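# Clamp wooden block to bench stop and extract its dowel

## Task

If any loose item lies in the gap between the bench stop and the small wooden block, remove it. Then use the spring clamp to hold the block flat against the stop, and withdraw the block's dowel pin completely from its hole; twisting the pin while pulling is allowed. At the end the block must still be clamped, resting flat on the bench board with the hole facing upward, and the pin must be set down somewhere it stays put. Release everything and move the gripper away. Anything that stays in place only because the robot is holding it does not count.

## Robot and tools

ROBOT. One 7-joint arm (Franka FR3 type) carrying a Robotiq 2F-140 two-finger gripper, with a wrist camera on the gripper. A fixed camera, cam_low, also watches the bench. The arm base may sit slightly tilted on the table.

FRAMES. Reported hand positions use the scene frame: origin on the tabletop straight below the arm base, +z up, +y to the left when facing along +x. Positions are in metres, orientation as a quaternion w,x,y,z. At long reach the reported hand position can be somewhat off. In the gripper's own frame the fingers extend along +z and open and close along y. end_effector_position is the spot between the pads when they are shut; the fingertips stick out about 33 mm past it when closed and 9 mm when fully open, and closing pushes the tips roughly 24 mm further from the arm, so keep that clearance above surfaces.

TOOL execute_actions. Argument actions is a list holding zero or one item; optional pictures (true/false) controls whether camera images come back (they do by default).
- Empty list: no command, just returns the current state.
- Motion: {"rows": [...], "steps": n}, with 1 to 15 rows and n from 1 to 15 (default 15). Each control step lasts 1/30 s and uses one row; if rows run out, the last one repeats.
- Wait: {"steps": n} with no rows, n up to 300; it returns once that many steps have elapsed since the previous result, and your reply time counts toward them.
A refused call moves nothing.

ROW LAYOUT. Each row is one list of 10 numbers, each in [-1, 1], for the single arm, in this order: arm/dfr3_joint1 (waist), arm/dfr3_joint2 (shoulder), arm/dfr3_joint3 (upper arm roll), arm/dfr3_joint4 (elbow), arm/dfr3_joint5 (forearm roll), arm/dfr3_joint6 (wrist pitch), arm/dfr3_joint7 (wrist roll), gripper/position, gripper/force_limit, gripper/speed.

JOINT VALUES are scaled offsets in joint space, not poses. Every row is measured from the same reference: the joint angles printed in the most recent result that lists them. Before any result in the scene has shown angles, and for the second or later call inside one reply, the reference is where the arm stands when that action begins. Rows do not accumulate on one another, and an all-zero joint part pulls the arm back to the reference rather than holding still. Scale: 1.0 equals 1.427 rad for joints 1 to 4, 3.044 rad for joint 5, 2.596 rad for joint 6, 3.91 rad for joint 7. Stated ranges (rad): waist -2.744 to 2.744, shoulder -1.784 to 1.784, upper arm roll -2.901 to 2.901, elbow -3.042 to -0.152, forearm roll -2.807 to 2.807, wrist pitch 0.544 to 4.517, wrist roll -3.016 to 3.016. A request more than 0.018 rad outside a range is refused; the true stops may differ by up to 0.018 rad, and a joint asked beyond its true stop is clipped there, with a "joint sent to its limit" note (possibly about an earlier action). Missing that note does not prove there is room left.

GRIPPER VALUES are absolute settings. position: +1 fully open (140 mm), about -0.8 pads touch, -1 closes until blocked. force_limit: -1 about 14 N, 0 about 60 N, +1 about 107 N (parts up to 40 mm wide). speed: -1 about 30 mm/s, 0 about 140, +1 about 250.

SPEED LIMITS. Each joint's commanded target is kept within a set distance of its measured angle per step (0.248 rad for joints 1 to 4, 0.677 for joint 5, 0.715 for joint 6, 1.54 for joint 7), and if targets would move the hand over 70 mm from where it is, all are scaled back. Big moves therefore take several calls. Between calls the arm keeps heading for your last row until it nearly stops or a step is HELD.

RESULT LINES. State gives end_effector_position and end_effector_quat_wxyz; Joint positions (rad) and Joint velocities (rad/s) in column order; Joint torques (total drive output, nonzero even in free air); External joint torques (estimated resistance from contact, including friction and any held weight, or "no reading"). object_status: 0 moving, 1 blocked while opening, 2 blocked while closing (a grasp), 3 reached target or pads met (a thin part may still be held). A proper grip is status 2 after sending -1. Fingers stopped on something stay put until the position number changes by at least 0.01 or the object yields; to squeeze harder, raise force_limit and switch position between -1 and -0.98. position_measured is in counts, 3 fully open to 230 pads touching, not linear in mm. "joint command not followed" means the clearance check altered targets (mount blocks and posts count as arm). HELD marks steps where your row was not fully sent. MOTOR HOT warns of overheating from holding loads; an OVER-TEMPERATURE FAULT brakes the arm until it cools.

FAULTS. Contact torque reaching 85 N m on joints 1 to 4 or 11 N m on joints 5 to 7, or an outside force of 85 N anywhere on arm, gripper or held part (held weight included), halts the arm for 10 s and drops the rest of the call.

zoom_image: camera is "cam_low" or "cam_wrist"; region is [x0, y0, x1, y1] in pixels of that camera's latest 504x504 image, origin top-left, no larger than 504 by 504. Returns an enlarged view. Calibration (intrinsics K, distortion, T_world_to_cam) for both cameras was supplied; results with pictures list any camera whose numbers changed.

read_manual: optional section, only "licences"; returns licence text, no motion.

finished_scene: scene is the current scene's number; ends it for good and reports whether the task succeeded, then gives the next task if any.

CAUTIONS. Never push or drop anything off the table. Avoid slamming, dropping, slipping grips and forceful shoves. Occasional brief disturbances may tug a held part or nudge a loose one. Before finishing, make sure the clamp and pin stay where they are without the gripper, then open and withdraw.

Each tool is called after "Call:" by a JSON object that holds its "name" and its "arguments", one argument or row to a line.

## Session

Call:
{"name": "execute_actions", "arguments": {
  "actions": []
}}

Scene clock: 0.00 s of 6465.00 s.
end_effector_position=(+0.2022, +0.5915, +0.1344) position_measured=154 object_status=3 end_effector_quat_wxyz=(+0.163, -0.610, +0.689, -0.355)
Joint positions: [ 1.656  0.684 -0.125 -1.617 -0.679  1.866  2.024]
Joint velocities: [ 0.001 -0.001 -0.001  0.001  0.    -0.001 -0.001]
Joint torques (N m, as the joint torque sensors report them, + toward a larger angle): no reading
External joint torques (N m, as the arm's controller estimates them; a push from outside toward a larger angle lowers the number): no reading
camera_calibration (this result's frames):
cam_wrist: T_world_to_cam=[[-0.72571, -0.166532, -0.667542, 0.343303], [-0.203085, 0.978881, -0.0234214, -0.527463], [0.657345, 0.118571, -0.744204, 0.0728893], [0, 0, 0, 1]] pos_world=[0.0941052, 0.564852, 0.27106]

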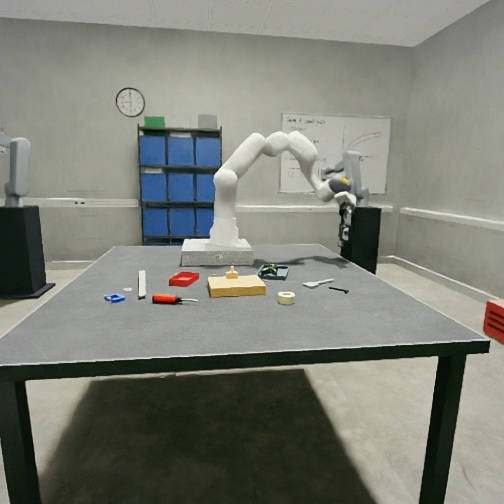

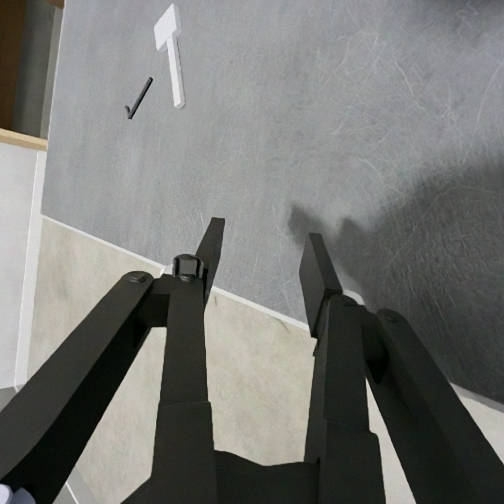

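Call:
{"name": "zoom_image", "arguments": {
  "camera": "cam_low",
  "region": [160, 250, 310, 310]
}}

Call:
{"name": "zoom_image", "arguments": {
  "camera": "cam_low",
  "region": [200, 255, 275, 305]
}}

Region (160, 250, 310, 310) of cam_low's 504x504 image, scaled by 3.360, with more detail than that image has; it fills the top 202 rows of this view, and the rest is white.

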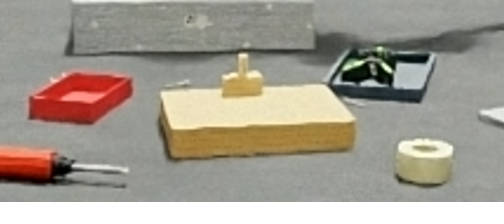

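Region (200, 255, 275, 305) of cam_low's 504x504 image, scaled by 6.720, with more detail than that image has.

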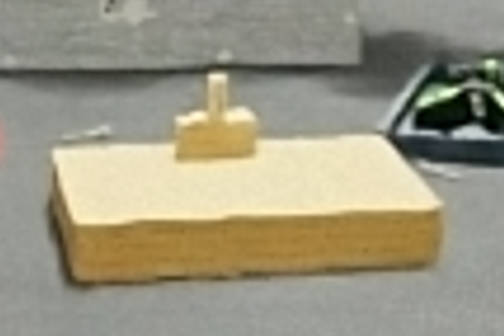

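Call:
{"name": "execute_actions", "arguments": {
  "actions": [
    {"rows": [[-0.0001,0,0,0,0,0,0,1,0,-0.3],[-0.0006,-0.0003,0.0001,-0.0003,0.0001,0.0001,-0.0002,1,0,-0.3],[-0.0021,-0.0011,0.0002,-0.0009,0.0005,0.0003,-0.0005,1,0,-0.3],[-0.005,-0.0026,0.0004,-0.0022,0.0011,0.0006,-0.0012,1,0,-0.3],[-0.0095,-0.0049,0.0008,-0.0042,0.0021,0.0012,-0.0024,1,0,-0.3],[-0.0161,-0.0083,0.0014,-0.0071,0.0036,0.002,-0.004,1,0,-0.3],[-0.0248,-0.0128,0.0022,-0.0109,0.0056,0.0032,-0.0062,1,0,-0.3],[-0.0358,-0.0185,0.0032,-0.0158,0.0081,0.0046,-0.0089,1,0,-0.3],[-0.0491,-0.0254,0.0043,-0.0217,0.0111,0.0063,-0.0122,1,0,-0.3],[-0.0646,-0.0334,0.0057,-0.0285,0.0145,0.0082,-0.0161,1,0,-0.3],[-0.0821,-0.0424,0.0073,-0.0362,0.0185,0.0105,-0.0204,1,0,-0.3],[-0.1012,-0.0524,0.0089,-0.0447,0.0228,0.0129,-0.0252,1,0,-0.3],[-0.1218,-0.063,0.0108,-0.0538,0.0274,0.0155,-0.0303,1,0,-0.3],[-0.1432,-0.0741,0.0127,-0.0632,0.0322,0.0183,-0.0356,1,0,-0.3],[-0.1652,-0.0854,0.0146,-0.0729,0.0372,0.0211,-0.0411,1,0,-0.3]], "steps": 15}
  ],
  "pictures": false
}}

Call:
{"name": "execute_actions", "arguments": {
  "actions": [
    {"rows": [[-0.0716,-0.037,0.0063,-0.0316,0.0208,0.014,-0.0312,1,0,-0.3],[-0.0936,-0.0484,0.0083,-0.0413,0.0258,0.0168,-0.0367,1,0,-0.3],[-0.1156,-0.0598,0.0102,-0.0511,0.0307,0.0196,-0.0422,1,0,-0.3],[-0.1376,-0.0712,0.0122,-0.0608,0.0357,0.0225,-0.0477,1,0,-0.3],[-0.1597,-0.0826,0.0141,-0.0705,0.0407,0.0253,-0.0531,1,0,-0.3],[-0.1817,-0.094,0.0161,-0.0802,0.0456,0.0281,-0.0586,1,0,-0.3],[-0.2037,-0.1054,0.018,-0.0899,0.0506,0.0309,-0.0641,1,0,-0.3],[-0.2257,-0.1168,0.02,-0.0997,0.0555,0.0337,-0.0696,1,0,-0.3],[-0.2477,-0.1281,0.0219,-0.1094,0.0605,0.0365,-0.075,1,0,-0.3],[-0.2698,-0.1395,0.0239,-0.1191,0.0654,0.0393,-0.0805,1,0,-0.3],[-0.2918,-0.1509,0.0258,-0.1288,0.0704,0.0421,-0.086,1,0,-0.3],[-0.3138,-0.1623,0.0277,-0.1386,0.0754,0.0449,-0.0915,1,0,-0.3],[-0.3358,-0.1737,0.0297,-0.1483,0.0803,0.0477,-0.097,1,0,-0.3],[-0.3579,-0.1851,0.0316,-0.158,0.0853,0.0505,-0.1024,1,0,-0.3],[-0.3799,-0.1965,0.0336,-0.1677,0.0902,0.0533,-0.1079,1,0,-0.3]], "steps": 15}
  ],
  "pictures": false
}}

Call:
{"name": "execute_actions", "arguments": {
  "actions": [
    {"rows": [[-0.0716,-0.037,0.0063,-0.0316,0.0218,0.0157,-0.0474,1,0,-0.3],[-0.0936,-0.0484,0.0083,-0.0413,0.0268,0.0185,-0.0529,1,0,-0.3],[-0.1156,-0.0598,0.0102,-0.0511,0.0317,0.0213,-0.0584,1,0,-0.3],[-0.1376,-0.0712,0.0122,-0.0608,0.0367,0.0242,-0.0639,1,0,-0.3],[-0.1597,-0.0826,0.0141,-0.0705,0.0417,0.027,-0.0693,1,0,-0.3],[-0.1817,-0.094,0.0161,-0.0802,0.0466,0.0298,-0.0748,1,0,-0.3],[-0.2037,-0.1054,0.018,-0.0899,0.0516,0.0326,-0.0803,1,0,-0.3],[-0.2257,-0.1168,0.02,-0.0997,0.0565,0.0354,-0.0858,1,0,-0.3],[-0.2477,-0.1281,0.0219,-0.1094,0.0615,0.0382,-0.0912,1,0,-0.3],[-0.2698,-0.1395,0.0239,-0.1191,0.0664,0.041,-0.0967,1,0,-0.3],[-0.2918,-0.1509,0.0258,-0.1288,0.0714,0.0438,-0.1022,1,0,-0.3],[-0.3138,-0.1623,0.0277,-0.1386,0.0764,0.0466,-0.1077,1,0,-0.3],[-0.3358,-0.1737,0.0297,-0.1483,0.0813,0.0494,-0.1132,1,0,-0.3],[-0.3579,-0.1851,0.0316,-0.158,0.0863,0.0522,-0.1186,1,0,-0.3],[-0.3799,-0.1965,0.0336,-0.1677,0.0912,0.055,-0.1241,1,0,-0.3]], "steps": 15}
  ],
  "pictures": false
}}

Call:
{"name": "execute_actions", "arguments": {
  "actions": [
    {"rows": [[-0.0726,-0.0375,0.0064,-0.0321,0.0218,0.0157,-0.0504,1,0,-0.3],[-0.0941,-0.0487,0.0083,-0.0415,0.0266,0.0184,-0.0557,1,0,-0.3],[-0.1146,-0.0593,0.0101,-0.0506,0.0313,0.0211,-0.0608,1,0,-0.3],[-0.1338,-0.0692,0.0118,-0.0591,0.0356,0.0235,-0.0656,1,0,-0.3],[-0.1512,-0.0782,0.0134,-0.0668,0.0395,0.0257,-0.0699,1,0,-0.3],[-0.1667,-0.0862,0.0147,-0.0736,0.043,0.0277,-0.0738,1,0,-0.3],[-0.18,-0.0931,0.0159,-0.0795,0.046,0.0294,-0.0771,1,0,-0.3],[-0.191,-0.0988,0.0169,-0.0843,0.0485,0.0308,-0.0798,1,0,-0.3],[-0.1997,-0.1033,0.0177,-0.0882,0.0504,0.0319,-0.082,1,0,-0.3],[-0.2063,-0.1067,0.0182,-0.0911,0.0519,0.0327,-0.0836,1,0,-0.3],[-0.2108,-0.1091,0.0186,-0.0931,0.0529,0.0333,-0.0848,1,0,-0.3],[-0.2137,-0.1105,0.0189,-0.0944,0.0536,0.0337,-0.0855,1,0,-0.3],[-0.2152,-0.1113,0.019,-0.095,0.0539,0.0339,-0.0858,1,0,-0.3],[-0.2157,-0.1116,0.0191,-0.0953,0.054,0.034,-0.086,1,0,-0.3],[-0.2158,-0.1116,0.0191,-0.0953,0.054,0.034,-0.086,1,0,-0.3]], "steps": 15}
  ],
  "pictures": false
}}

Call:
{"name": "execute_actions", "arguments": {
  "actions": [
    {"steps": 25}
  ]
}}

Scene clock: 120.50 s of 6465.00 s.
end_effector_position=(+0.2626, +0.5467, +0.1430) position_measured=75 object_status=0 end_effector_quat_wxyz=(+0.106, -0.576, +0.739, -0.333)
Joint positions: [ 1.495  0.6   -0.105 -1.692 -0.61   1.896  1.969]
Joint velocities: [-0.864 -0.444  0.021 -0.357  0.355  0.138 -0.329]
Joint torques (N m, as the joint torque sensors report them, + toward a larger angle): [ -0.52 -48.97  -4.1   20.42   0.31   1.16  -0.33]
External joint torques (N m, as the arm's controller estimates them; a push from outside toward a larger angle lowers the number): [ 0.74 -2.58 -0.2  -1.45  0.97  0.46 -0.31]
Steps of this call (steps 1 to 90: nothing new was sent; then 117.00 s passed at rest; steps 91 to 105: all 15 steps of this action). Readings (joint positions | what the end effector reports):
91: [1.656 0.684 -0.125 -1.617 -0.679 1.866 2.024] | position_measured=154 object_status=0
92: [1.656 0.684 -0.125 -1.617 -0.679 1.866 2.024] | position_measured=150 object_status=0
94: [1.656 0.684 -0.125 -1.618 -0.679 1.866 2.024] | position_measured=139 object_status=0
98: [1.637 0.674 -0.120 -1.628 -0.670 1.870 2.019] | position_measured=115 object_status=0
105: the state above

Scene clock: 121.00 s of 6465.00 s.
end_effector_position=(+0.3986, +0.3979, +0.1767) position_measured=3 object_status=0 end_effector_quat_wxyz=(-0.016, -0.475, +0.851, -0.222)
Joint positions: [ 1.023  0.359 -0.066 -1.898 -0.389  1.998  1.724]
Joint velocities: [-0.911 -0.482  0.049 -0.407  0.432  0.193 -0.566]
Joint torques (N m, as the joint torque sensors report them, + toward a larger angle): [  2.77 -42.48   1.88  20.6    0.98   2.17  -0.36]
External joint torques (N m, as the arm's controller estimates them; a push from outside toward a larger angle lowers the number): [ 0.07 -3.2   0.74 -1.7   0.97  0.47 -0.35]
Steps of this call (steps 1 to 15: all 15 steps of this action). Readings (joint positions | what the end effector reports):
1: [1.464 0.585 -0.103 -1.705 -0.596 1.902 1.957] | position_measured=69 object_status=0
2: [1.433 0.569 -0.101 -1.718 -0.582 1.908 1.944] | position_measured=64 object_status=0
4: [1.370 0.537 -0.096 -1.746 -0.553 1.921 1.917] | position_measured=52 object_status=0
8: [1.243 0.472 -0.085 -1.801 -0.494 1.948 1.853] | position_measured=29 object_status=0
15: the state above

Scene clock: 121.50 s of 6465.00 s.
end_effector_position=(+0.4740, +0.2334, +0.2176) position_measured=3 object_status=3 end_effector_quat_wxyz=(-0.044, -0.370, +0.924, -0.086)
Joint positions: [ 0.552  0.117 -0.027 -2.104 -0.166  2.105  1.428]
Joint velocities: [-0.906 -0.484  0.046 -0.409  0.428  0.193 -0.608]
Joint torques (N m, as the joint torque sensors report them, + toward a larger angle): [  2.8  -34.59   2.57  22.22   1.37   2.83  -0.24]
External joint torques (N m, as the arm's controller estimates them; a push from outside toward a larger angle lowers the number): [ 0.45 -2.29  0.63 -0.98  0.97  0.53 -0.24]
Steps of this call (steps 1 to 15: all 15 steps of this action). Readings (joint positions | what the end effector reports):
1: [0.992 0.343 -0.064 -1.911 -0.375 2.005 1.705] | position_measured=3 object_status=0
2: [0.961 0.327 -0.061 -1.924 -0.360 2.012 1.687] | position_measured=3 object_status=0
4: [0.898 0.296 -0.057 -1.952 -0.331 2.026 1.649] | position_measured=3 object_status=3
8: [0.771 0.231 -0.047 -2.007 -0.271 2.054 1.571] | position_measured=3 object_status=3
15: the state above

Scene clock: 122.00 s of 6465.00 s.
end_effector_position=(+0.4979, +0.1228, +0.2465) position_measured=3 object_status=3 end_effector_quat_wxyz=(-0.008, -0.315, +0.949, -0.011)
Joint positions: [ 0.248 -0.038 -0.007 -2.234 -0.014  2.181  1.183]
Joint velocities: [-0.073 -0.042  0.029 -0.044  0.078  0.057 -0.281]
Joint torques (N m, as the joint torque sensors report them, + toward a larger angle): [  2.15 -31.43   0.51  21.68   1.67   2.8   -0.3 ]
External joint torques (N m, as the arm's controller estimates them; a push from outside toward a larger angle lowers the number): [ 0.77 -2.81 -0.81 -1.11  1.04  0.42 -0.3 ]
Steps of this call (steps 1 to 15: all 15 steps of this action). Readings (joint positions | what the end effector reports):
1: [0.520 0.101 -0.025 -2.117 -0.151 2.111 1.408] | position_measured=3 object_status=3
2: [0.489 0.086 -0.022 -2.131 -0.137 2.118 1.389] | position_measured=3 object_status=3
4: [0.427 0.055 -0.019 -2.157 -0.108 2.132 1.350] | position_measured=3 object_status=3
8: [0.323 0.002 -0.013 -2.201 -0.058 2.156 1.276] | position_measured=3 object_status=3
15: the state above

Scene clock: 122.83 s of 6465.00 s.
end_effector_position=(+0.4985, +0.1262, +0.2465) position_measured=3 object_status=3 end_effector_quat_wxyz=(-0.005, -0.351, +0.936, -0.007)
Joint positions: [ 0.245 -0.039 -0.002 -2.238 -0.005  2.19   1.103]
Joint velocities: [-0.001  0.     0.001  0.    -0.001  0.    -0.019]
Joint torques (N m, as the joint torque sensors report them, + toward a larger angle): [  0.19 -32.02  -0.27  21.88   1.6    2.95  -0.15]
External joint torques (N m, as the arm's controller estimates them; a push from outside toward a larger angle lowers the number): [ 0.43 -2.64  0.03 -1.09  0.96  0.54 -0.15]
Steps of this call (steps 1 to 25: the robot went on to your last target). Readings (joint positions | what the end effector reports):
1: [0.246 -0.038 -0.006 -2.236 -0.012 2.183 1.174] | position_measured=3 object_status=3
2: [0.246 -0.039 -0.005 -2.236 -0.010 2.184 1.166] | position_measured=3 object_status=3
4: [0.245 -0.039 -0.003 -2.237 -0.008 2.186 1.152] | position_measured=3 object_status=3
8: [0.245 -0.039 -0.002 -2.238 -0.006 2.188 1.133] | position_measured=3 object_status=3
25: the state above
camera_calibration (this result's frames):
cam_wrist: T_world_to_cam=[[-0.773072, 0.632872, -0.0428107, 0.324438], [0.570987, 0.723696, 0.387605, -0.464163], [0.276286, 0.275202, -0.920831, 0.230398], [0, 0, 0, 1]] pos_world=[0.452189, 0.0671789, 0.405959]

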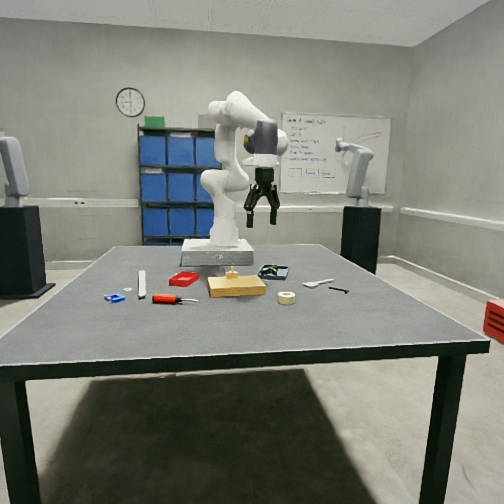

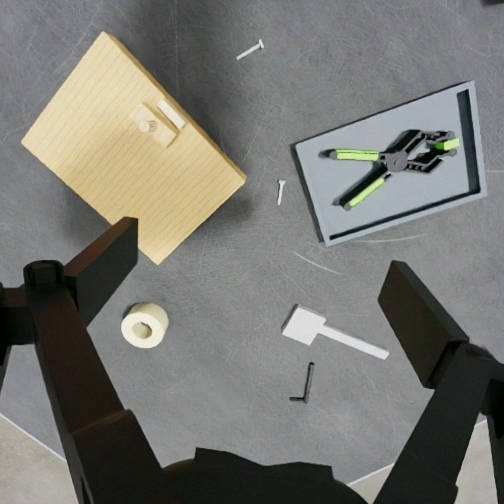

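Call:
{"name": "zoom_image", "arguments": {
  "camera": "cam_wrist",
  "region": [110, 75, 210, 175]
}}

Call:
{"name": "zoom_image", "arguments": {
  "camera": "cam_wrist",
  "region": [290, 70, 500, 280]
}}

Call:
{"name": "zoom_image", "arguments": {
  "camera": "cam_wrist",
  "region": [100, 190, 180, 270]
}}

Call:
{"name": "zoom_image", "arguments": {
  "camera": "cam_wrist",
  "region": [360, 240, 440, 320]
}}

Region (110, 75, 210, 175) of cam_wrist's 504x504 image, scaled by 5.040, with more detail than that image has.

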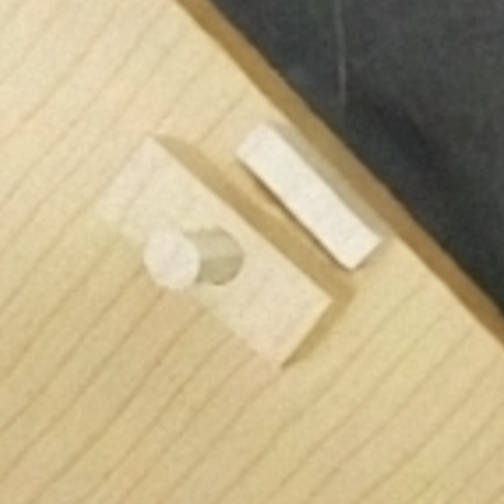

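Region (290, 70, 500, 280) of cam_wrist's 504x504 image, scaled by 2.400, with more detail than that image has.

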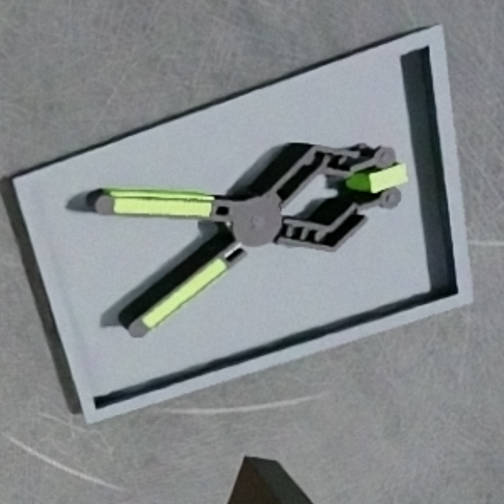

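Region (100, 190, 180, 270) of cam_wrist's 504x504 image, scaled by 6.300, with more detail than that image has.

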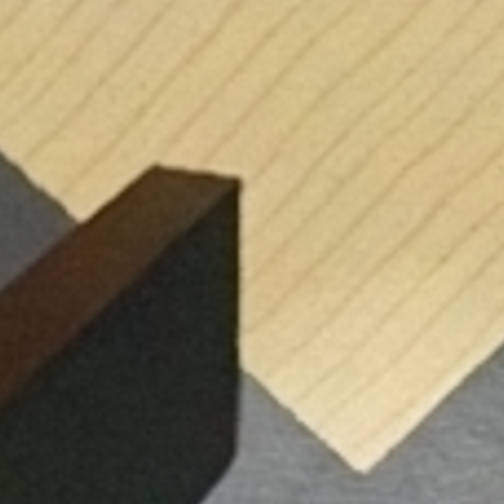

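Region (360, 240, 440, 320) of cam_wrist's 504x504 image, scaled by 6.300, with more detail than that image has.

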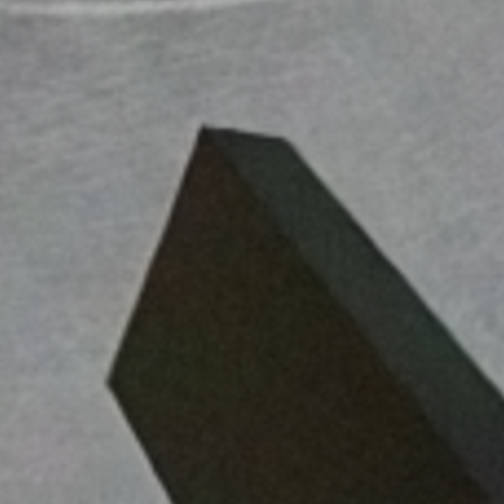

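Call:
{"name": "zoom_image", "arguments": {
  "camera": "cam_wrist",
  "region": [145, 92, 195, 142]
}}

Region (145, 92, 195, 142) of cam_wrist's 504x504 image, scaled by 10.080, with more detail than that image has.

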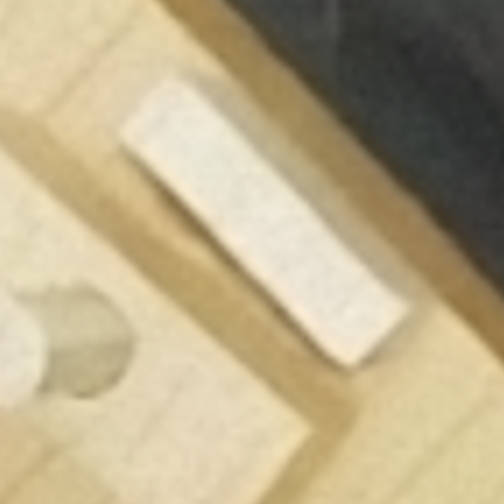

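Call:
{"name": "execute_actions", "arguments": {
  "actions": [
    {"rows": [[0,0.0017,0.0005,0.0013,0.0007,0.0008,-0.002,1,0,-0.3],[0,0.0052,0.001,0.004,0.0014,0.0019,-0.002,1,0,-0.3],[0,0.0122,0.0015,0.0093,0.002,0.0035,-0.002,1,0,-0.3],[0,0.0227,0.002,0.0173,0.0026,0.0057,-0.002,1,0,-0.3],[0,0.0366,0.002,0.0279,0.0026,0.0082,-0.002,1,0,-0.3],[0,0.0524,0.002,0.0399,0.0026,0.0109,-0.002,1,0,-0.3],[0,0.0698,0.002,0.0532,0.0026,0.0137,-0.002,1,0,-0.3],[0,0.0873,0.002,0.0665,0.0026,0.0164,-0.002,1,0,-0.3],[0,0.1047,0.002,0.0798,0.0026,0.0191,-0.002,1,0,-0.3],[0,0.1222,0.002,0.0931,0.0026,0.0216,-0.002,1,0,-0.3],[0,0.1379,0.002,0.1051,0.0026,0.0238,-0.002,1,0,-0.3],[0,0.1518,0.002,0.1157,0.0026,0.0254,-0.002,1,0,-0.3],[0,0.1623,0.002,0.1237,0.0026,0.0265,-0.002,1,0,-0.3],[0,0.1693,0.002,0.129,0.0026,0.0273,-0.002,1,0,-0.3],[0,0.1745,0.002,0.133,0.0026,0.0273,-0.002,1,0,-0.3]], "steps": 15}
  ],
  "pictures": false
}}

Call:
{"name": "execute_actions", "arguments": {
  "actions": [
    {"steps": 18}
  ]
}}

Scene clock: 243.33 s of 6465.00 s.
end_effector_position=(+0.5544, +0.1413, +0.2040) position_measured=3 object_status=3 end_effector_quat_wxyz=(-0.006, -0.353, +0.936, -0.006)
Joint positions: [ 0.245  0.18  -0.    -2.073 -0.001  2.242  1.098]
Joint velocities: [-0.001  0.427  0.002  0.274  0.003  0.102  0.001]
Joint torques (N m, as the joint torque sensors report them, + toward a larger angle): [  1.01 -41.82   0.1   23.02   1.57   2.79   0.03]
External joint torques (N m, as the arm's controller estimates them; a push from outside toward a larger angle lowers the number): [ 1.36 -0.32  0.22  0.1   0.98  0.48  0.03]
Steps of this call (steps 1 to 30: the robot went on to your last target; steps 31 to 90: nothing new was sent; then 117.00 s passed at rest; steps 91 to 105: all 15 steps of this action). Readings (joint positions | what the end effector reports):
91: [0.245 -0.039 -0.001 -2.238 -0.005 2.190 1.098] | position_measured=3 object_status=3
92: [0.245 -0.039 -0.001 -2.237 -0.005 2.191 1.098] | position_measured=3 object_status=3
94: [0.245 -0.030 -0.001 -2.229 -0.004 2.193 1.098] | position_measured=3 object_status=3
98: [0.245 0.031 -0.000 -2.179 -0.002 2.208 1.098] | position_measured=3 object_status=3
105: the state above

Scene clock: 243.93 s of 6465.00 s.
end_effector_position=(+0.5649, +0.1440, +0.1994) position_measured=3 object_status=3 end_effector_quat_wxyz=(-0.000, -0.353, +0.936, -0.006)
Joint positions: [ 0.245  0.208 -0.    -2.05  -0.001  2.258  1.098]
Joint velocities: [-0.     0.002 -0.001  0.     0.     0.003  0.002]
Joint torques (N m, as the joint torque sensors report them, + toward a larger angle): [  1.08 -37.7   -0.15  23.08   1.53   2.95  -0.01]
External joint torques (N m, as the arm's controller estimates them; a push from outside toward a larger angle lowers the number): [ 1.57 -0.63  0.09  0.65  0.92  0.53 -0.01]
Steps of this call (steps 1 to 18: the robot went on to your last target). Readings (joint positions | what the end effector reports):
1: [0.245 0.192 -0.000 -2.066 -0.001 2.245 1.098] | position_measured=3 object_status=3
2: [0.245 0.200 -0.000 -2.062 -0.001 2.247 1.098] | position_measured=3 object_status=3
4: [0.245 0.207 -0.000 -2.056 -0.001 2.251 1.098] | position_measured=3 object_status=3
8: [0.245 0.208 -0.000 -2.051 -0.001 2.255 1.098] | position_measured=3 object_status=3
18: the state above
camera_calibration (this result's frames):
cam_wrist: T_world_to_cam=[[-0.775551, 0.629664, -0.0452071, 0.364877], [0.56484, 0.724119, 0.395737, -0.494924], [0.281917, 0.281379, -0.917251, 0.159021], [0, 0, 0, 1]] pos_world=[0.517703, 0.0838888, 0.358217]

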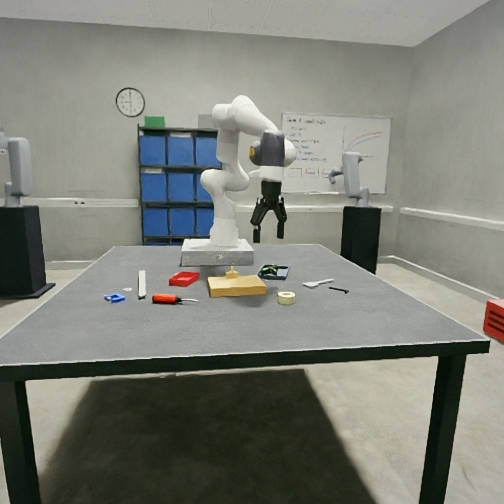

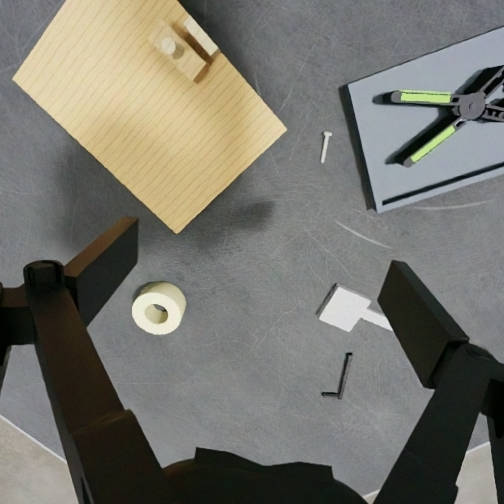

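Call:
{"name": "zoom_image", "arguments": {
  "camera": "cam_wrist",
  "region": [140, 0, 240, 100]
}}

Region (140, 0, 240, 100) of cam_wrist's 504x504 image, scaled by 5.040, with more detail than that image has.

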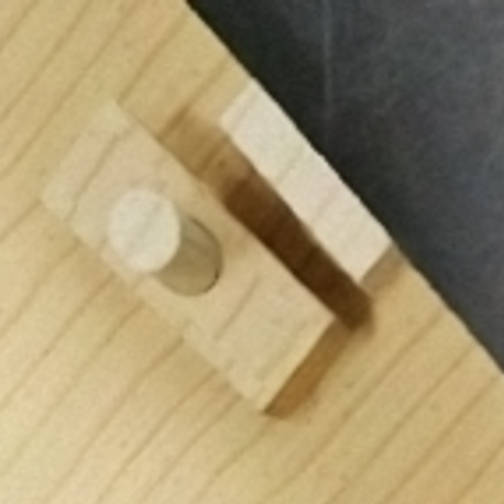

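Call:
{"name": "zoom_image", "arguments": {
  "camera": "cam_wrist",
  "region": [170, 15, 225, 70]
}}

Call:
{"name": "zoom_image", "arguments": {
  "camera": "cam_wrist",
  "region": [160, 0, 300, 140]
}}

Region (170, 15, 225, 70) of cam_wrist's 504x504 image, scaled by 9.164, with more detail than that image has.

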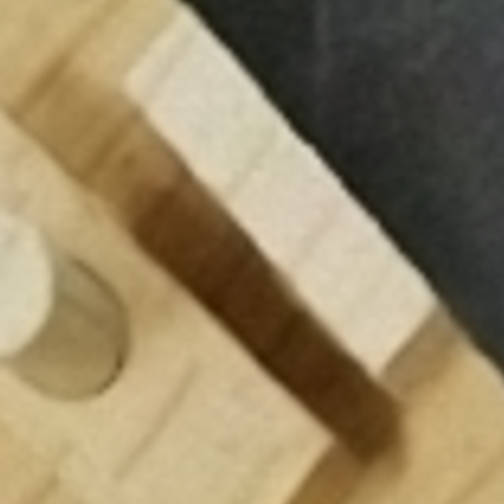

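Region (160, 0, 300, 140) of cam_wrist's 504x504 image, scaled by 3.600, with more detail than that image has.

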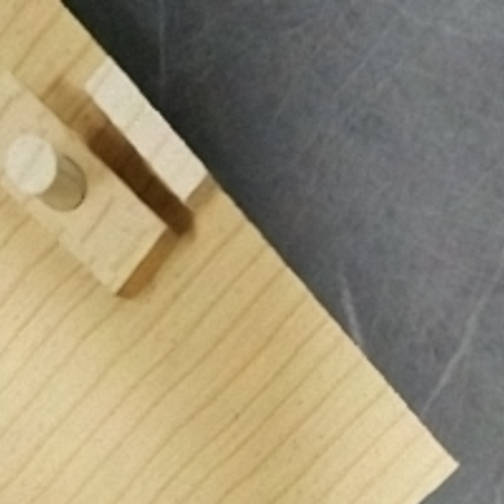

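Call:
{"name": "zoom_image", "arguments": {
  "camera": "cam_wrist",
  "region": [344, 50, 504, 210]
}}

Region (344, 50, 504, 210) of cam_wrist's 504x504 image, scaled by 3.150, with more detail than that image has.

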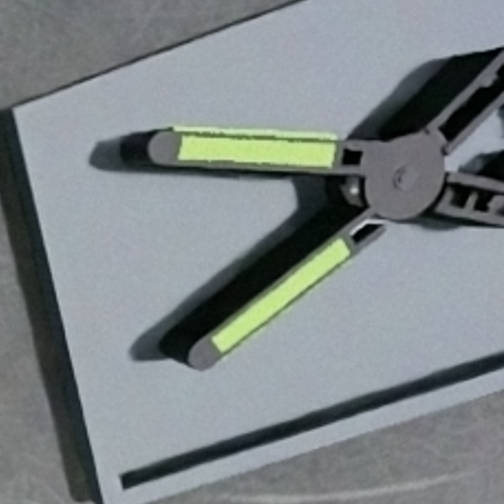

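Call:
{"name": "execute_actions", "arguments": {
  "actions": [
    {"rows": [[0.0003,-0.0001,0,-0.001,0,0.003,0.0082,0.14,0.5,-0.3],[0.0012,-0.0005,0,-0.0038,0,0.0068,0.0254,0.14,0.5,-0.3],[0.0026,-0.0012,0,-0.0085,0,0.011,0.0439,0.14,0.5,-0.3],[0.0046,-0.0021,0,-0.015,0,0.0157,0.0637,0.14,0.5,-0.3],[0.0072,-0.0033,0,-0.0233,0,0.0211,0.0845,0.14,0.5,-0.3],[0.0102,-0.0047,0,-0.0332,0,0.0272,0.106,0.14,0.5,-0.3],[0.0138,-0.0063,0,-0.0447,0,0.0339,0.1281,0.14,0.5,-0.3],[0.0177,-0.0081,0,-0.0575,0,0.0411,0.1504,0.14,0.5,-0.3],[0.0221,-0.0101,0,-0.0717,0,0.0487,0.1729,0.14,0.5,-0.3],[0.0268,-0.0122,0,-0.087,0,0.0568,0.195,0.14,0.5,-0.3],[0.0318,-0.0145,0,-0.1032,0,0.0651,0.2168,0.14,0.5,-0.3],[0.037,-0.0169,0,-0.1202,0,0.0736,0.2379,0.14,0.5,-0.3],[0.0425,-0.0193,0,-0.1378,0,0.0822,0.258,0.14,0.5,-0.3],[0.048,-0.0219,0,-0.1558,0,0.0907,0.2771,0.14,0.5,-0.3],[0.0536,-0.0244,0,-0.174,0,0.0992,0.2947,0.14,0.5,-0.3]], "steps": 15}
  ],
  "pictures": false
}}

Call:
{"name": "execute_actions", "arguments": {
  "actions": [
    {"rows": [[0.019,-0.0094,0,-0.0596,0,0.0451,0.1581,0.14,0.5,-0.3],[0.0245,-0.0119,0,-0.0776,0,0.0531,0.1725,0.14,0.5,-0.3],[0.03,-0.0144,0,-0.0952,0,0.0608,0.185,0.14,0.5,-0.3],[0.0352,-0.0168,0,-0.1122,0,0.068,0.1956,0.14,0.5,-0.3],[0.0402,-0.019,0,-0.1284,0,0.0747,0.204,0.14,0.5,-0.3],[0.0449,-0.0212,0,-0.1436,0,0.0808,0.2101,0.14,0.5,-0.3],[0.0493,-0.0232,0,-0.1578,0,0.0865,0.2141,0.14,0.5,-0.3],[0.0532,-0.025,0,-0.1707,0,0.092,0.2156,0.14,0.5,-0.3],[0.0568,-0.0266,0,-0.1821,0,0.0965,0.2149,0.14,0.5,-0.3],[0.0598,-0.028,0,-0.192,0,0.1005,0.2118,0.14,0.5,-0.3],[0.0624,-0.0291,0,-0.2003,0,0.1035,0.2064,0.14,0.5,-0.3],[0.0644,-0.0301,0,-0.2068,0,0.1052,0.1987,0.14,0.5,-0.3],[0.0658,-0.0307,0,-0.2116,0,0.1055,0.1889,0.14,0.5,-0.3],[0.0667,-0.0311,0,-0.2144,0,0.1045,0.1771,0.14,0.5,-0.3],[0.0675,-0.032,0,-0.216,0,0.103,0.1571,0.14,0.5,-0.3]], "steps": 15}
  ],
  "pictures": false
}}

Call:
{"name": "execute_actions", "arguments": {
  "actions": [
    {"steps": 18}
  ]
}}

Scene clock: 364.43 s of 6465.00 s.
end_effector_position=(+0.5160, +0.1627, +0.1477) position_measured=82 object_status=0 end_effector_quat_wxyz=(+0.001, -0.095, +0.995, -0.006)
Joint positions: [ 0.303  0.182 -0.001 -2.241 -0.001  2.422  1.685]
Joint velocities: [ 0.234 -0.093  0.002 -0.731 -0.001  0.535  1.851]
Joint torques (N m, as the joint torque sensors report them, + toward a larger angle): [  0.89 -37.11  -0.86  21.69   0.53   3.25   0.88]
External joint torques (N m, as the arm's controller estimates them; a push from outside toward a larger angle lowers the number): [ 2.21 -2.77 -0.67 -1.38  0.    0.56  0.91]
Steps of this call (steps 1 to 15: the robot went on to your last target; steps 16 to 90: nothing new was sent; then 117.00 s passed at rest; steps 91 to 105: all 15 steps of this action). Readings (joint positions | what the end effector reports):
91: [0.245 0.208 -0.000 -2.050 -0.001 2.259 1.100] | position_measured=3 object_status=0
92: [0.245 0.208 -0.000 -2.051 -0.001 2.261 1.108] | position_measured=7 object_status=0
94: [0.246 0.207 -0.000 -2.057 -0.001 2.271 1.143] | position_measured=19 object_status=0
98: [0.257 0.201 -0.001 -2.097 -0.001 2.308 1.285] | position_measured=42 object_status=0
105: the state above

Scene clock: 364.93 s of 6465.00 s.
end_effector_position=(+0.4185, +0.1748, +0.0787) position_measured=112 object_status=3 end_effector_quat_wxyz=(-0.006, +0.161, +0.987, -0.011)
Joint positions: [ 0.394  0.144 -0.001 -2.535 -0.001  2.658  2.291]
Joint velocities: [ 0.06  -0.033 -0.    -0.192 -0.001  0.16   0.01 ]
Joint torques (N m, as the joint torque sensors report them, + toward a larger angle): [  1.09 -33.75  -1.19  17.93   0.38   3.24   0.47]
External joint torques (N m, as the arm's controller estimates them; a push from outside toward a larger angle lowers the number): [ 2.16 -2.92 -0.34 -1.23 -0.09  0.56  0.49]
Steps of this call (steps 1 to 15: all 15 steps of this action). Readings (joint positions | what the end effector reports):
1: [0.311 0.179 -0.001 -2.266 -0.001 2.442 1.748] | position_measured=88 object_status=0
2: [0.319 0.176 -0.001 -2.292 -0.001 2.462 1.809] | position_measured=94 object_status=0
4: [0.335 0.169 -0.001 -2.343 -0.001 2.502 1.928] | position_measured=105 object_status=0
8: [0.364 0.157 -0.001 -2.437 -0.001 2.575 2.132] | position_measured=112 object_status=0
15: the state above

Scene clock: 365.53 s of 6465.00 s.
end_effector_position=(+0.4205, +0.1774, +0.0791) position_measured=112 object_status=3 end_effector_quat_wxyz=(+0.003, +0.161, +0.987, -0.006)
Joint positions: [ 0.398  0.139 -0.001 -2.547 -0.001  2.686  2.293]
Joint velocities: [ 0.001  0.     0.001 -0.001  0.001  0.006  0.001]
Joint torques (N m, as the joint torque sensors report them, + toward a larger angle): [  1.79 -32.08  -1.18  15.77   0.36   2.91   0.52]
External joint torques (N m, as the arm's controller estimates them; a push from outside toward a larger angle lowers the number): [ 2.03 -2.58 -1.09 -1.24 -0.03  0.49  0.52]
Steps of this call (steps 1 to 18: the robot went on to your last target). Readings (joint positions | what the end effector reports):
1: [0.396 0.143 -0.001 -2.540 -0.001 2.663 2.291] | position_measured=112 object_status=3
2: [0.397 0.142 -0.001 -2.543 -0.001 2.667 2.291] | position_measured=112 object_status=3
4: [0.397 0.141 -0.001 -2.546 -0.001 2.673 2.292] | position_measured=112 object_status=3
8: [0.398 0.139 -0.001 -2.547 -0.001 2.681 2.292] | position_measured=112 object_status=3
18: the state above
camera_calibration (this result's frames):
cam_wrist: T_world_to_cam=[[0.154128, 0.986988, -0.0458195, -0.227854], [0.905101, -0.122437, 0.407188, -0.383748], [0.39628, -0.10423, -0.912194, 0.0999337], [0, 0, 0, 1]] pos_world=[0.342848, 0.18832, 0.236976]

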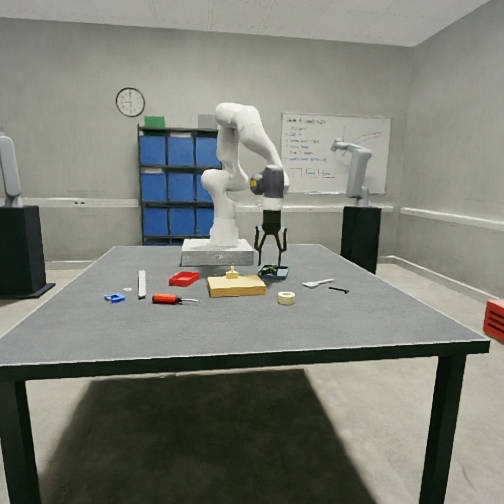

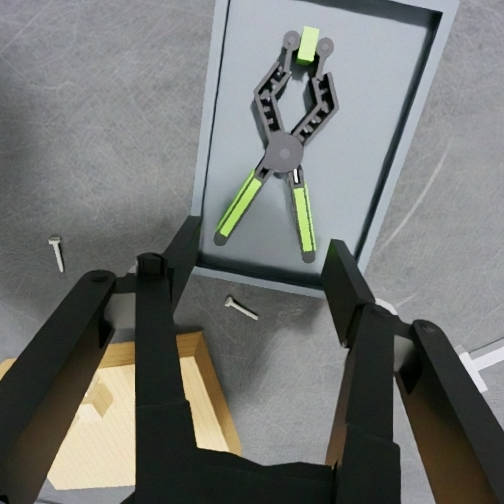

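Call:
{"name": "execute_actions", "arguments": {
  "actions": []
}}

Scene clock: 407.87 s of 6465.00 s.
end_effector_position=(+0.4206, +0.1775, +0.0792) position_measured=112 object_status=3 end_effector_quat_wxyz=(+0.003, +0.161, +0.987, -0.005)
Joint positions: [ 0.398  0.139 -0.001 -2.548 -0.001  2.687  2.293]
Joint velocities: [-0.    -0.    -0.001 -0.002  0.     0.001 -0.   ]
Joint torques (N m, as the joint torque sensors report them, + toward a larger angle): [  1.59 -31.82  -1.2   15.85   0.38   2.96   0.43]
External joint torques (N m, as the arm's controller estimates them; a push from outside toward a larger angle lowers the number): [ 1.97 -2.39 -0.98 -1.08 -0.01  0.56  0.44]
Steps of this call (steps 1 to 15: the robot went on to your last target; steps 16 to 90: nothing new was sent; then 39.33 s passed at rest). Readings (joint positions | what the end effector reports):
1: [0.398 0.139 -0.001 -2.547 -0.001 2.686 2.293] | position_measured=112 object_status=3
2: [0.398 0.139 -0.001 -2.547 -0.001 2.687 2.293] | position_measured=112 object_status=3
4: [0.398 0.139 -0.001 -2.547 -0.001 2.687 2.293] | position_measured=112 object_status=3
8: [0.398 0.139 -0.001 -2.547 -0.001 2.687 2.293] | position_measured=112 object_status=3
90: the state above
The arm was judged still, so your last target was given up. Only a new action makes it travel on or press farther. Fingers that are still opening or closing keep moving.
camera_calibration (this result's frames):
cam_wrist: T_world_to_cam=[[0.154456, 0.986956, -0.0454001, -0.228149], [0.904765, -0.122834, 0.407814, -0.383732], [0.396918, -0.104066, -0.911935, 0.0996028], [0, 0, 0, 1]] pos_world=[0.342893, 0.188403, 0.236965]

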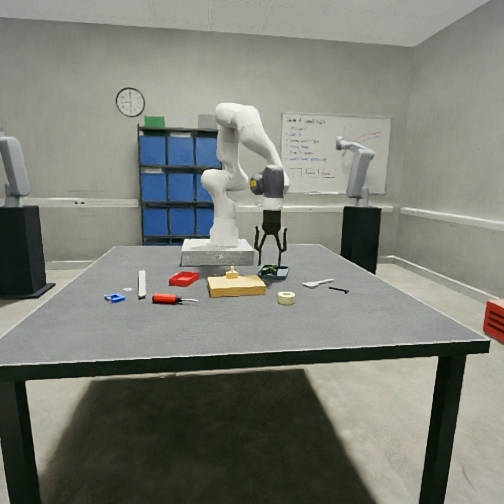

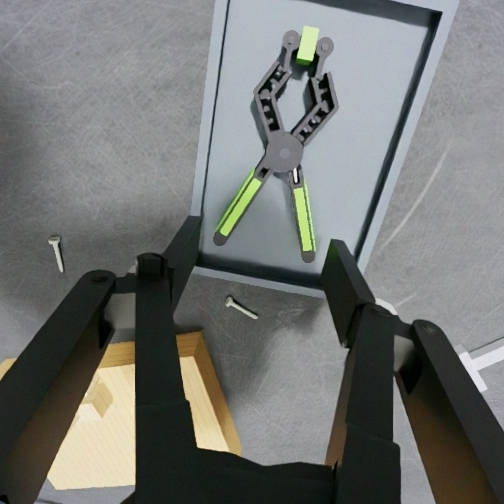

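Call:
{"name": "zoom_image", "arguments": {
  "camera": "cam_wrist",
  "region": [160, 170, 400, 330]
}}

Region (160, 170, 400, 330) of cam_wrist's 504x504 image, scaled by 2.100, with more detail than that image has.

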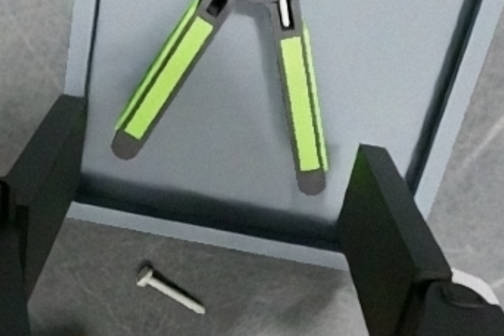

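Call:
{"name": "execute_actions", "arguments": {
  "actions": [
    {"rows": [[0.0006,0.0005,0,0.0001,0,0.0013,0.003,0.14,0.5,-0.3],[0.0015,0.002,0,0.0004,0,0.0025,0.005,0.14,0.5,-0.3],[0.0025,0.0045,0,0.001,0,0.0040,0.007,0.14,0.5,-0.3],[0.0035,0.0077,0,0.0016,0,0.0060,0.0082,0.14,0.5,-0.3],[0.0044,0.0117,0,0.0025,0,0.0080,0.0082,0.14,0.5,-0.3],[0.005,0.0161,0,0.0034,0,0.0100,0.0082,0.14,0.5,-0.3],[0.0054,0.0209,0,0.0045,0,0.0122,0.0082,0.14,0.5,-0.3],[0.0056,0.0257,0,0.0055,0,0.0142,0.0082,0.14,0.5,-0.3],[0.0056,0.0305,0,0.0065,0,0.0161,0.0082,0.14,0.5,-0.3],[0.0056,0.035,0,0.0075,0,0.0180,0.0082,0.14,0.5,-0.3],[0.0056,0.0389,0,0.0083,0,0.0195,0.0082,0.14,0.5,-0.3],[0.0056,0.0422,0,0.009,0,0.0205,0.0082,0.14,0.5,-0.3],[0.0056,0.0446,0,0.0095,0,0.0212,0.0082,0.14,0.5,-0.3],[0.0056,0.0461,0,0.0098,0,0.0212,0.0082,0.14,0.5,-0.3],[0.0056,0.0466,0,0.00995,0,0.0212,0.0082,0.14,0.5,-0.3]], "steps": 15}
  ],
  "pictures": false
}}

Call:
{"name": "execute_actions", "arguments": {
  "actions": [
    {"steps": 15}
  ]
}}

Scene clock: 527.40 s of 6465.00 s.
end_effector_position=(+0.4197, +0.1801, +0.0593) position_measured=112 object_status=3 end_effector_quat_wxyz=(+0.000, +0.167, +0.986, -0.007)
Joint positions: [ 0.404  0.198 -0.001 -2.537 -0.001  2.728  2.313]
Joint velocities: [ 0.     0.093 -0.001  0.011  0.     0.064  0.021]
Joint torques (N m, as the joint torque sensors report them, + toward a larger angle): [  1.89 -31.4   -0.97  18.09   0.35   3.04   0.34]
External joint torques (N m, as the arm's controller estimates them; a push from outside toward a larger angle lowers the number): [ 2.28  0.78 -0.82  1.31  0.    0.53  0.34]
Steps of this call (steps 1 to 90: nothing new was sent; then 116.03 s passed at rest; steps 91 to 105: all 15 steps of this action). Readings (joint positions | what the end effector reports):
91: [0.398 0.139 -0.001 -2.548 -0.001 2.687 2.294] | position_measured=112 object_status=3
92: [0.398 0.139 -0.001 -2.548 -0.001 2.688 2.295] | position_measured=112 object_status=3
94: [0.399 0.141 -0.001 -2.547 -0.001 2.691 2.299] | position_measured=112 object_status=3
98: [0.403 0.159 -0.001 -2.543 -0.001 2.704 2.306] | position_measured=112 object_status=3
105: the state above

Scene clock: 527.90 s of 6465.00 s.
end_effector_position=(+0.4223, +0.1812, +0.0584) position_measured=112 object_status=3 end_effector_quat_wxyz=(+0.003, +0.170, +0.985, -0.005)
Joint positions: [ 0.404  0.203 -0.001 -2.535 -0.001  2.739  2.318]
Joint velocities: [ 0.001 -0.002 -0.     0.    -0.001  0.003  0.004]
Joint torques (N m, as the joint torque sensors report them, + toward a larger angle): [  1.85 -30.26  -0.76  16.62   0.31   2.96   0.49]
External joint torques (N m, as the arm's controller estimates them; a push from outside toward a larger angle lowers the number): [ 2.22  0.59 -0.63  0.46 -0.04  0.54  0.49]
Steps of this call (steps 1 to 15: the robot went on to your last target). Readings (joint positions | what the end effector reports):
1: [0.404 0.200 -0.001 -2.537 -0.001 2.730 2.314] | position_measured=112 object_status=3
2: [0.404 0.202 -0.001 -2.536 -0.001 2.732 2.315] | position_measured=112 object_status=3
4: [0.404 0.203 -0.001 -2.536 -0.001 2.734 2.315] | position_measured=112 object_status=3
8: [0.404 0.203 -0.001 -2.535 -0.001 2.737 2.317] | position_measured=112 object_status=3
15: the state above
camera_calibration (this result's frames):
cam_wrist: T_world_to_cam=[[0.172399, 0.983996, -0.0450649, -0.240087], [0.902143, -0.139358, 0.408311, -0.372237], [0.395496, -0.111047, -0.91173, 0.082255], [0, 0, 0, 1]] pos_world=[0.34467, 0.193504, 0.216163]

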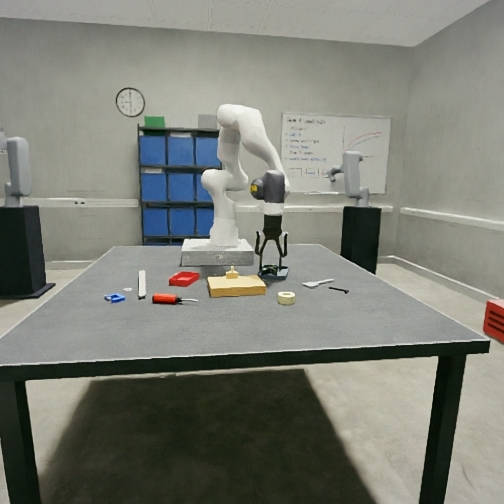

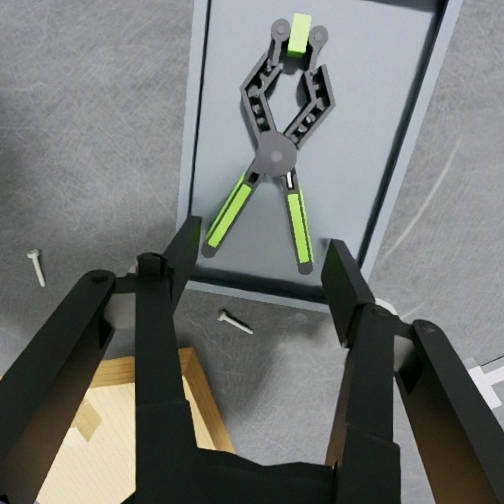

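Call:
{"name": "zoom_image", "arguments": {
  "camera": "cam_wrist",
  "region": [170, 190, 370, 320]
}}

Region (170, 190, 370, 320) of cam_wrist's 504x504 image, scaled by 2.520, with more detail than that image has; it fills the top 328 rows of this view, and the rest is white.

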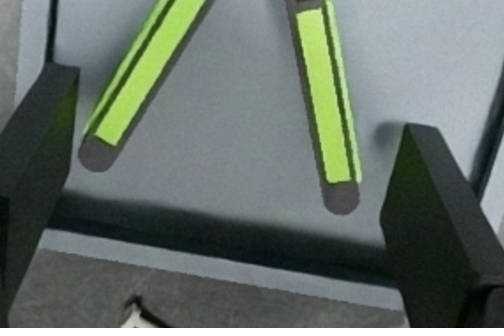

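Call:
{"name": "execute_actions", "arguments": {
  "actions": [
    {"rows": [[-0.001,0.001,0,0.0015,0,-0.0006,0,0.14,0.5,-0.3],[-0.002,0.002,0,0.003,0,-0.0012,0,0.14,0.5,-0.3],[-0.003,0.003,0,0.0045,0,-0.0018,0,0.14,0.5,-0.3],[-0.004,0.004,0,0.006,0,-0.0023,0,0.14,0.5,-0.3],[-0.0048,0.005,0,0.0072,0,-0.0027,0,0.14,0.5,-0.3],[-0.0054,0.0056,0,0.008,0,-0.0027,0,0.14,0.5,-0.3]], "steps": 15}
  ],
  "pictures": false
}}

Call:
{"name": "execute_actions", "arguments": {
  "actions": [
    {"steps": 8}
  ]
}}

Call:
{"name": "zoom_image", "arguments": {
  "camera": "cam_wrist",
  "region": [170, 190, 370, 320]
}}

Scene clock: 624.93 s of 6465.00 s.
end_effector_position=(+0.4263, +0.1798, +0.0586) position_measured=112 object_status=3 end_effector_quat_wxyz=(+0.004, +0.173, +0.985, -0.005)
Joint positions: [ 0.398  0.209 -0.001 -2.525 -0.001  2.735  2.319]
Joint velocities: [-0.001 -0.001 -0.002  0.002  0.001 -0.003  0.   ]
Joint torques (N m, as the joint torque sensors report them, + toward a larger angle): [ -0.01 -30.52  -0.81  16.92   0.32   2.22   0.09]
External joint torques (N m, as the arm's controller estimates them; a push from outside toward a larger angle lowers the number): [ 0.46  0.57 -0.59  0.66 -0.05 -0.21  0.09]
Steps of this call (steps 1 to 15: the robot went on to your last target; steps 16 to 90: nothing new was sent; then 93.53 s passed at rest; steps 91 to 105: all 15 steps of this action). Readings (joint positions | what the end effector reports):
91: [0.404 0.203 -0.001 -2.535 -0.001 2.740 2.319] | position_measured=112 object_status=3
92: [0.404 0.203 -0.001 -2.534 -0.001 2.740 2.319] | position_measured=112 object_status=3
94: [0.403 0.204 -0.001 -2.532 -0.001 2.739 2.319] | position_measured=112 object_status=3
98: [0.399 0.208 -0.001 -2.526 -0.001 2.737 2.319] | position_measured=112 object_status=3
105: the state above

Scene clock: 625.20 s of 6465.00 s.
end_effector_position=(+0.4262, +0.1797, +0.0586) position_measured=112 object_status=3 end_effector_quat_wxyz=(+0.003, +0.173, +0.985, -0.005)
Joint positions: [ 0.398  0.209 -0.001 -2.525 -0.001  2.735  2.319]
Joint velocities: [ 0.001 -0.002  0.     0.001 -0.    -0.002 -0.   ]
Joint torques (N m, as the joint torque sensors report them, + toward a larger angle): [  0.24 -30.42  -0.7   16.84   0.36   2.22   0.07]
External joint torques (N m, as the arm's controller estimates them; a push from outside toward a larger angle lowers the number): [ 0.57  0.7  -0.61  0.58  0.01 -0.21  0.07]
Steps of this call (steps 1 to 8: the robot went on to your last target). Readings (joint positions | what the end effector reports):
1: [0.398 0.209 -0.001 -2.525 -0.001 2.735 2.319] | position_measured=112 object_status=3
2: [0.398 0.209 -0.001 -2.525 -0.001 2.735 2.319] | position_measured=112 object_status=3
4: [0.398 0.209 -0.001 -2.525 -0.001 2.735 2.319] | position_measured=112 object_status=3
8: the state above
camera_calibration (this result's frames):
cam_wrist: T_world_to_cam=[[0.179787, 0.982674, -0.0450386, -0.242191], [0.901043, -0.146136, 0.40837, -0.374373], [0.394712, -0.114001, -0.911705, 0.0815842], [0, 0, 0, 1]] pos_world=[0.348667, 0.192586, 0.216355]

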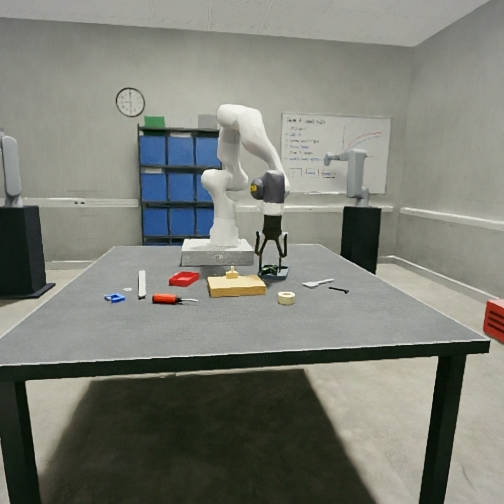

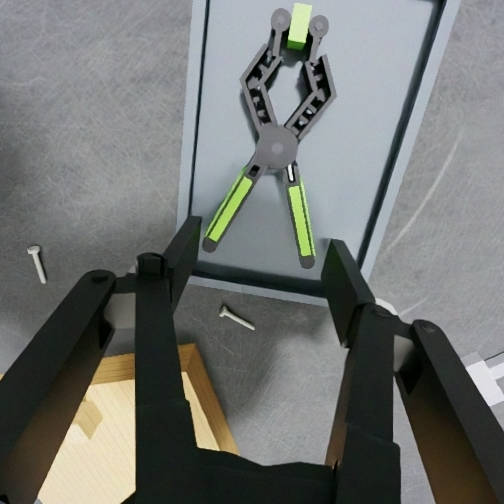

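Region (170, 190, 370, 320) of cam_wrist's 504x504 image, scaled by 2.520, with more detail than that image has; it fills the top 328 rows of this view, and the rest is white.

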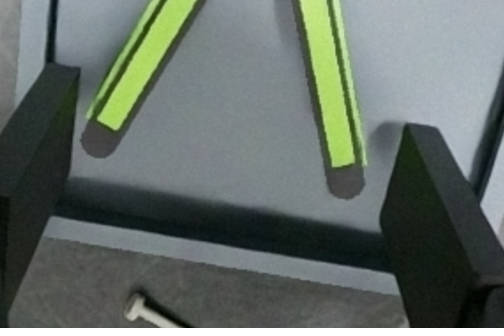

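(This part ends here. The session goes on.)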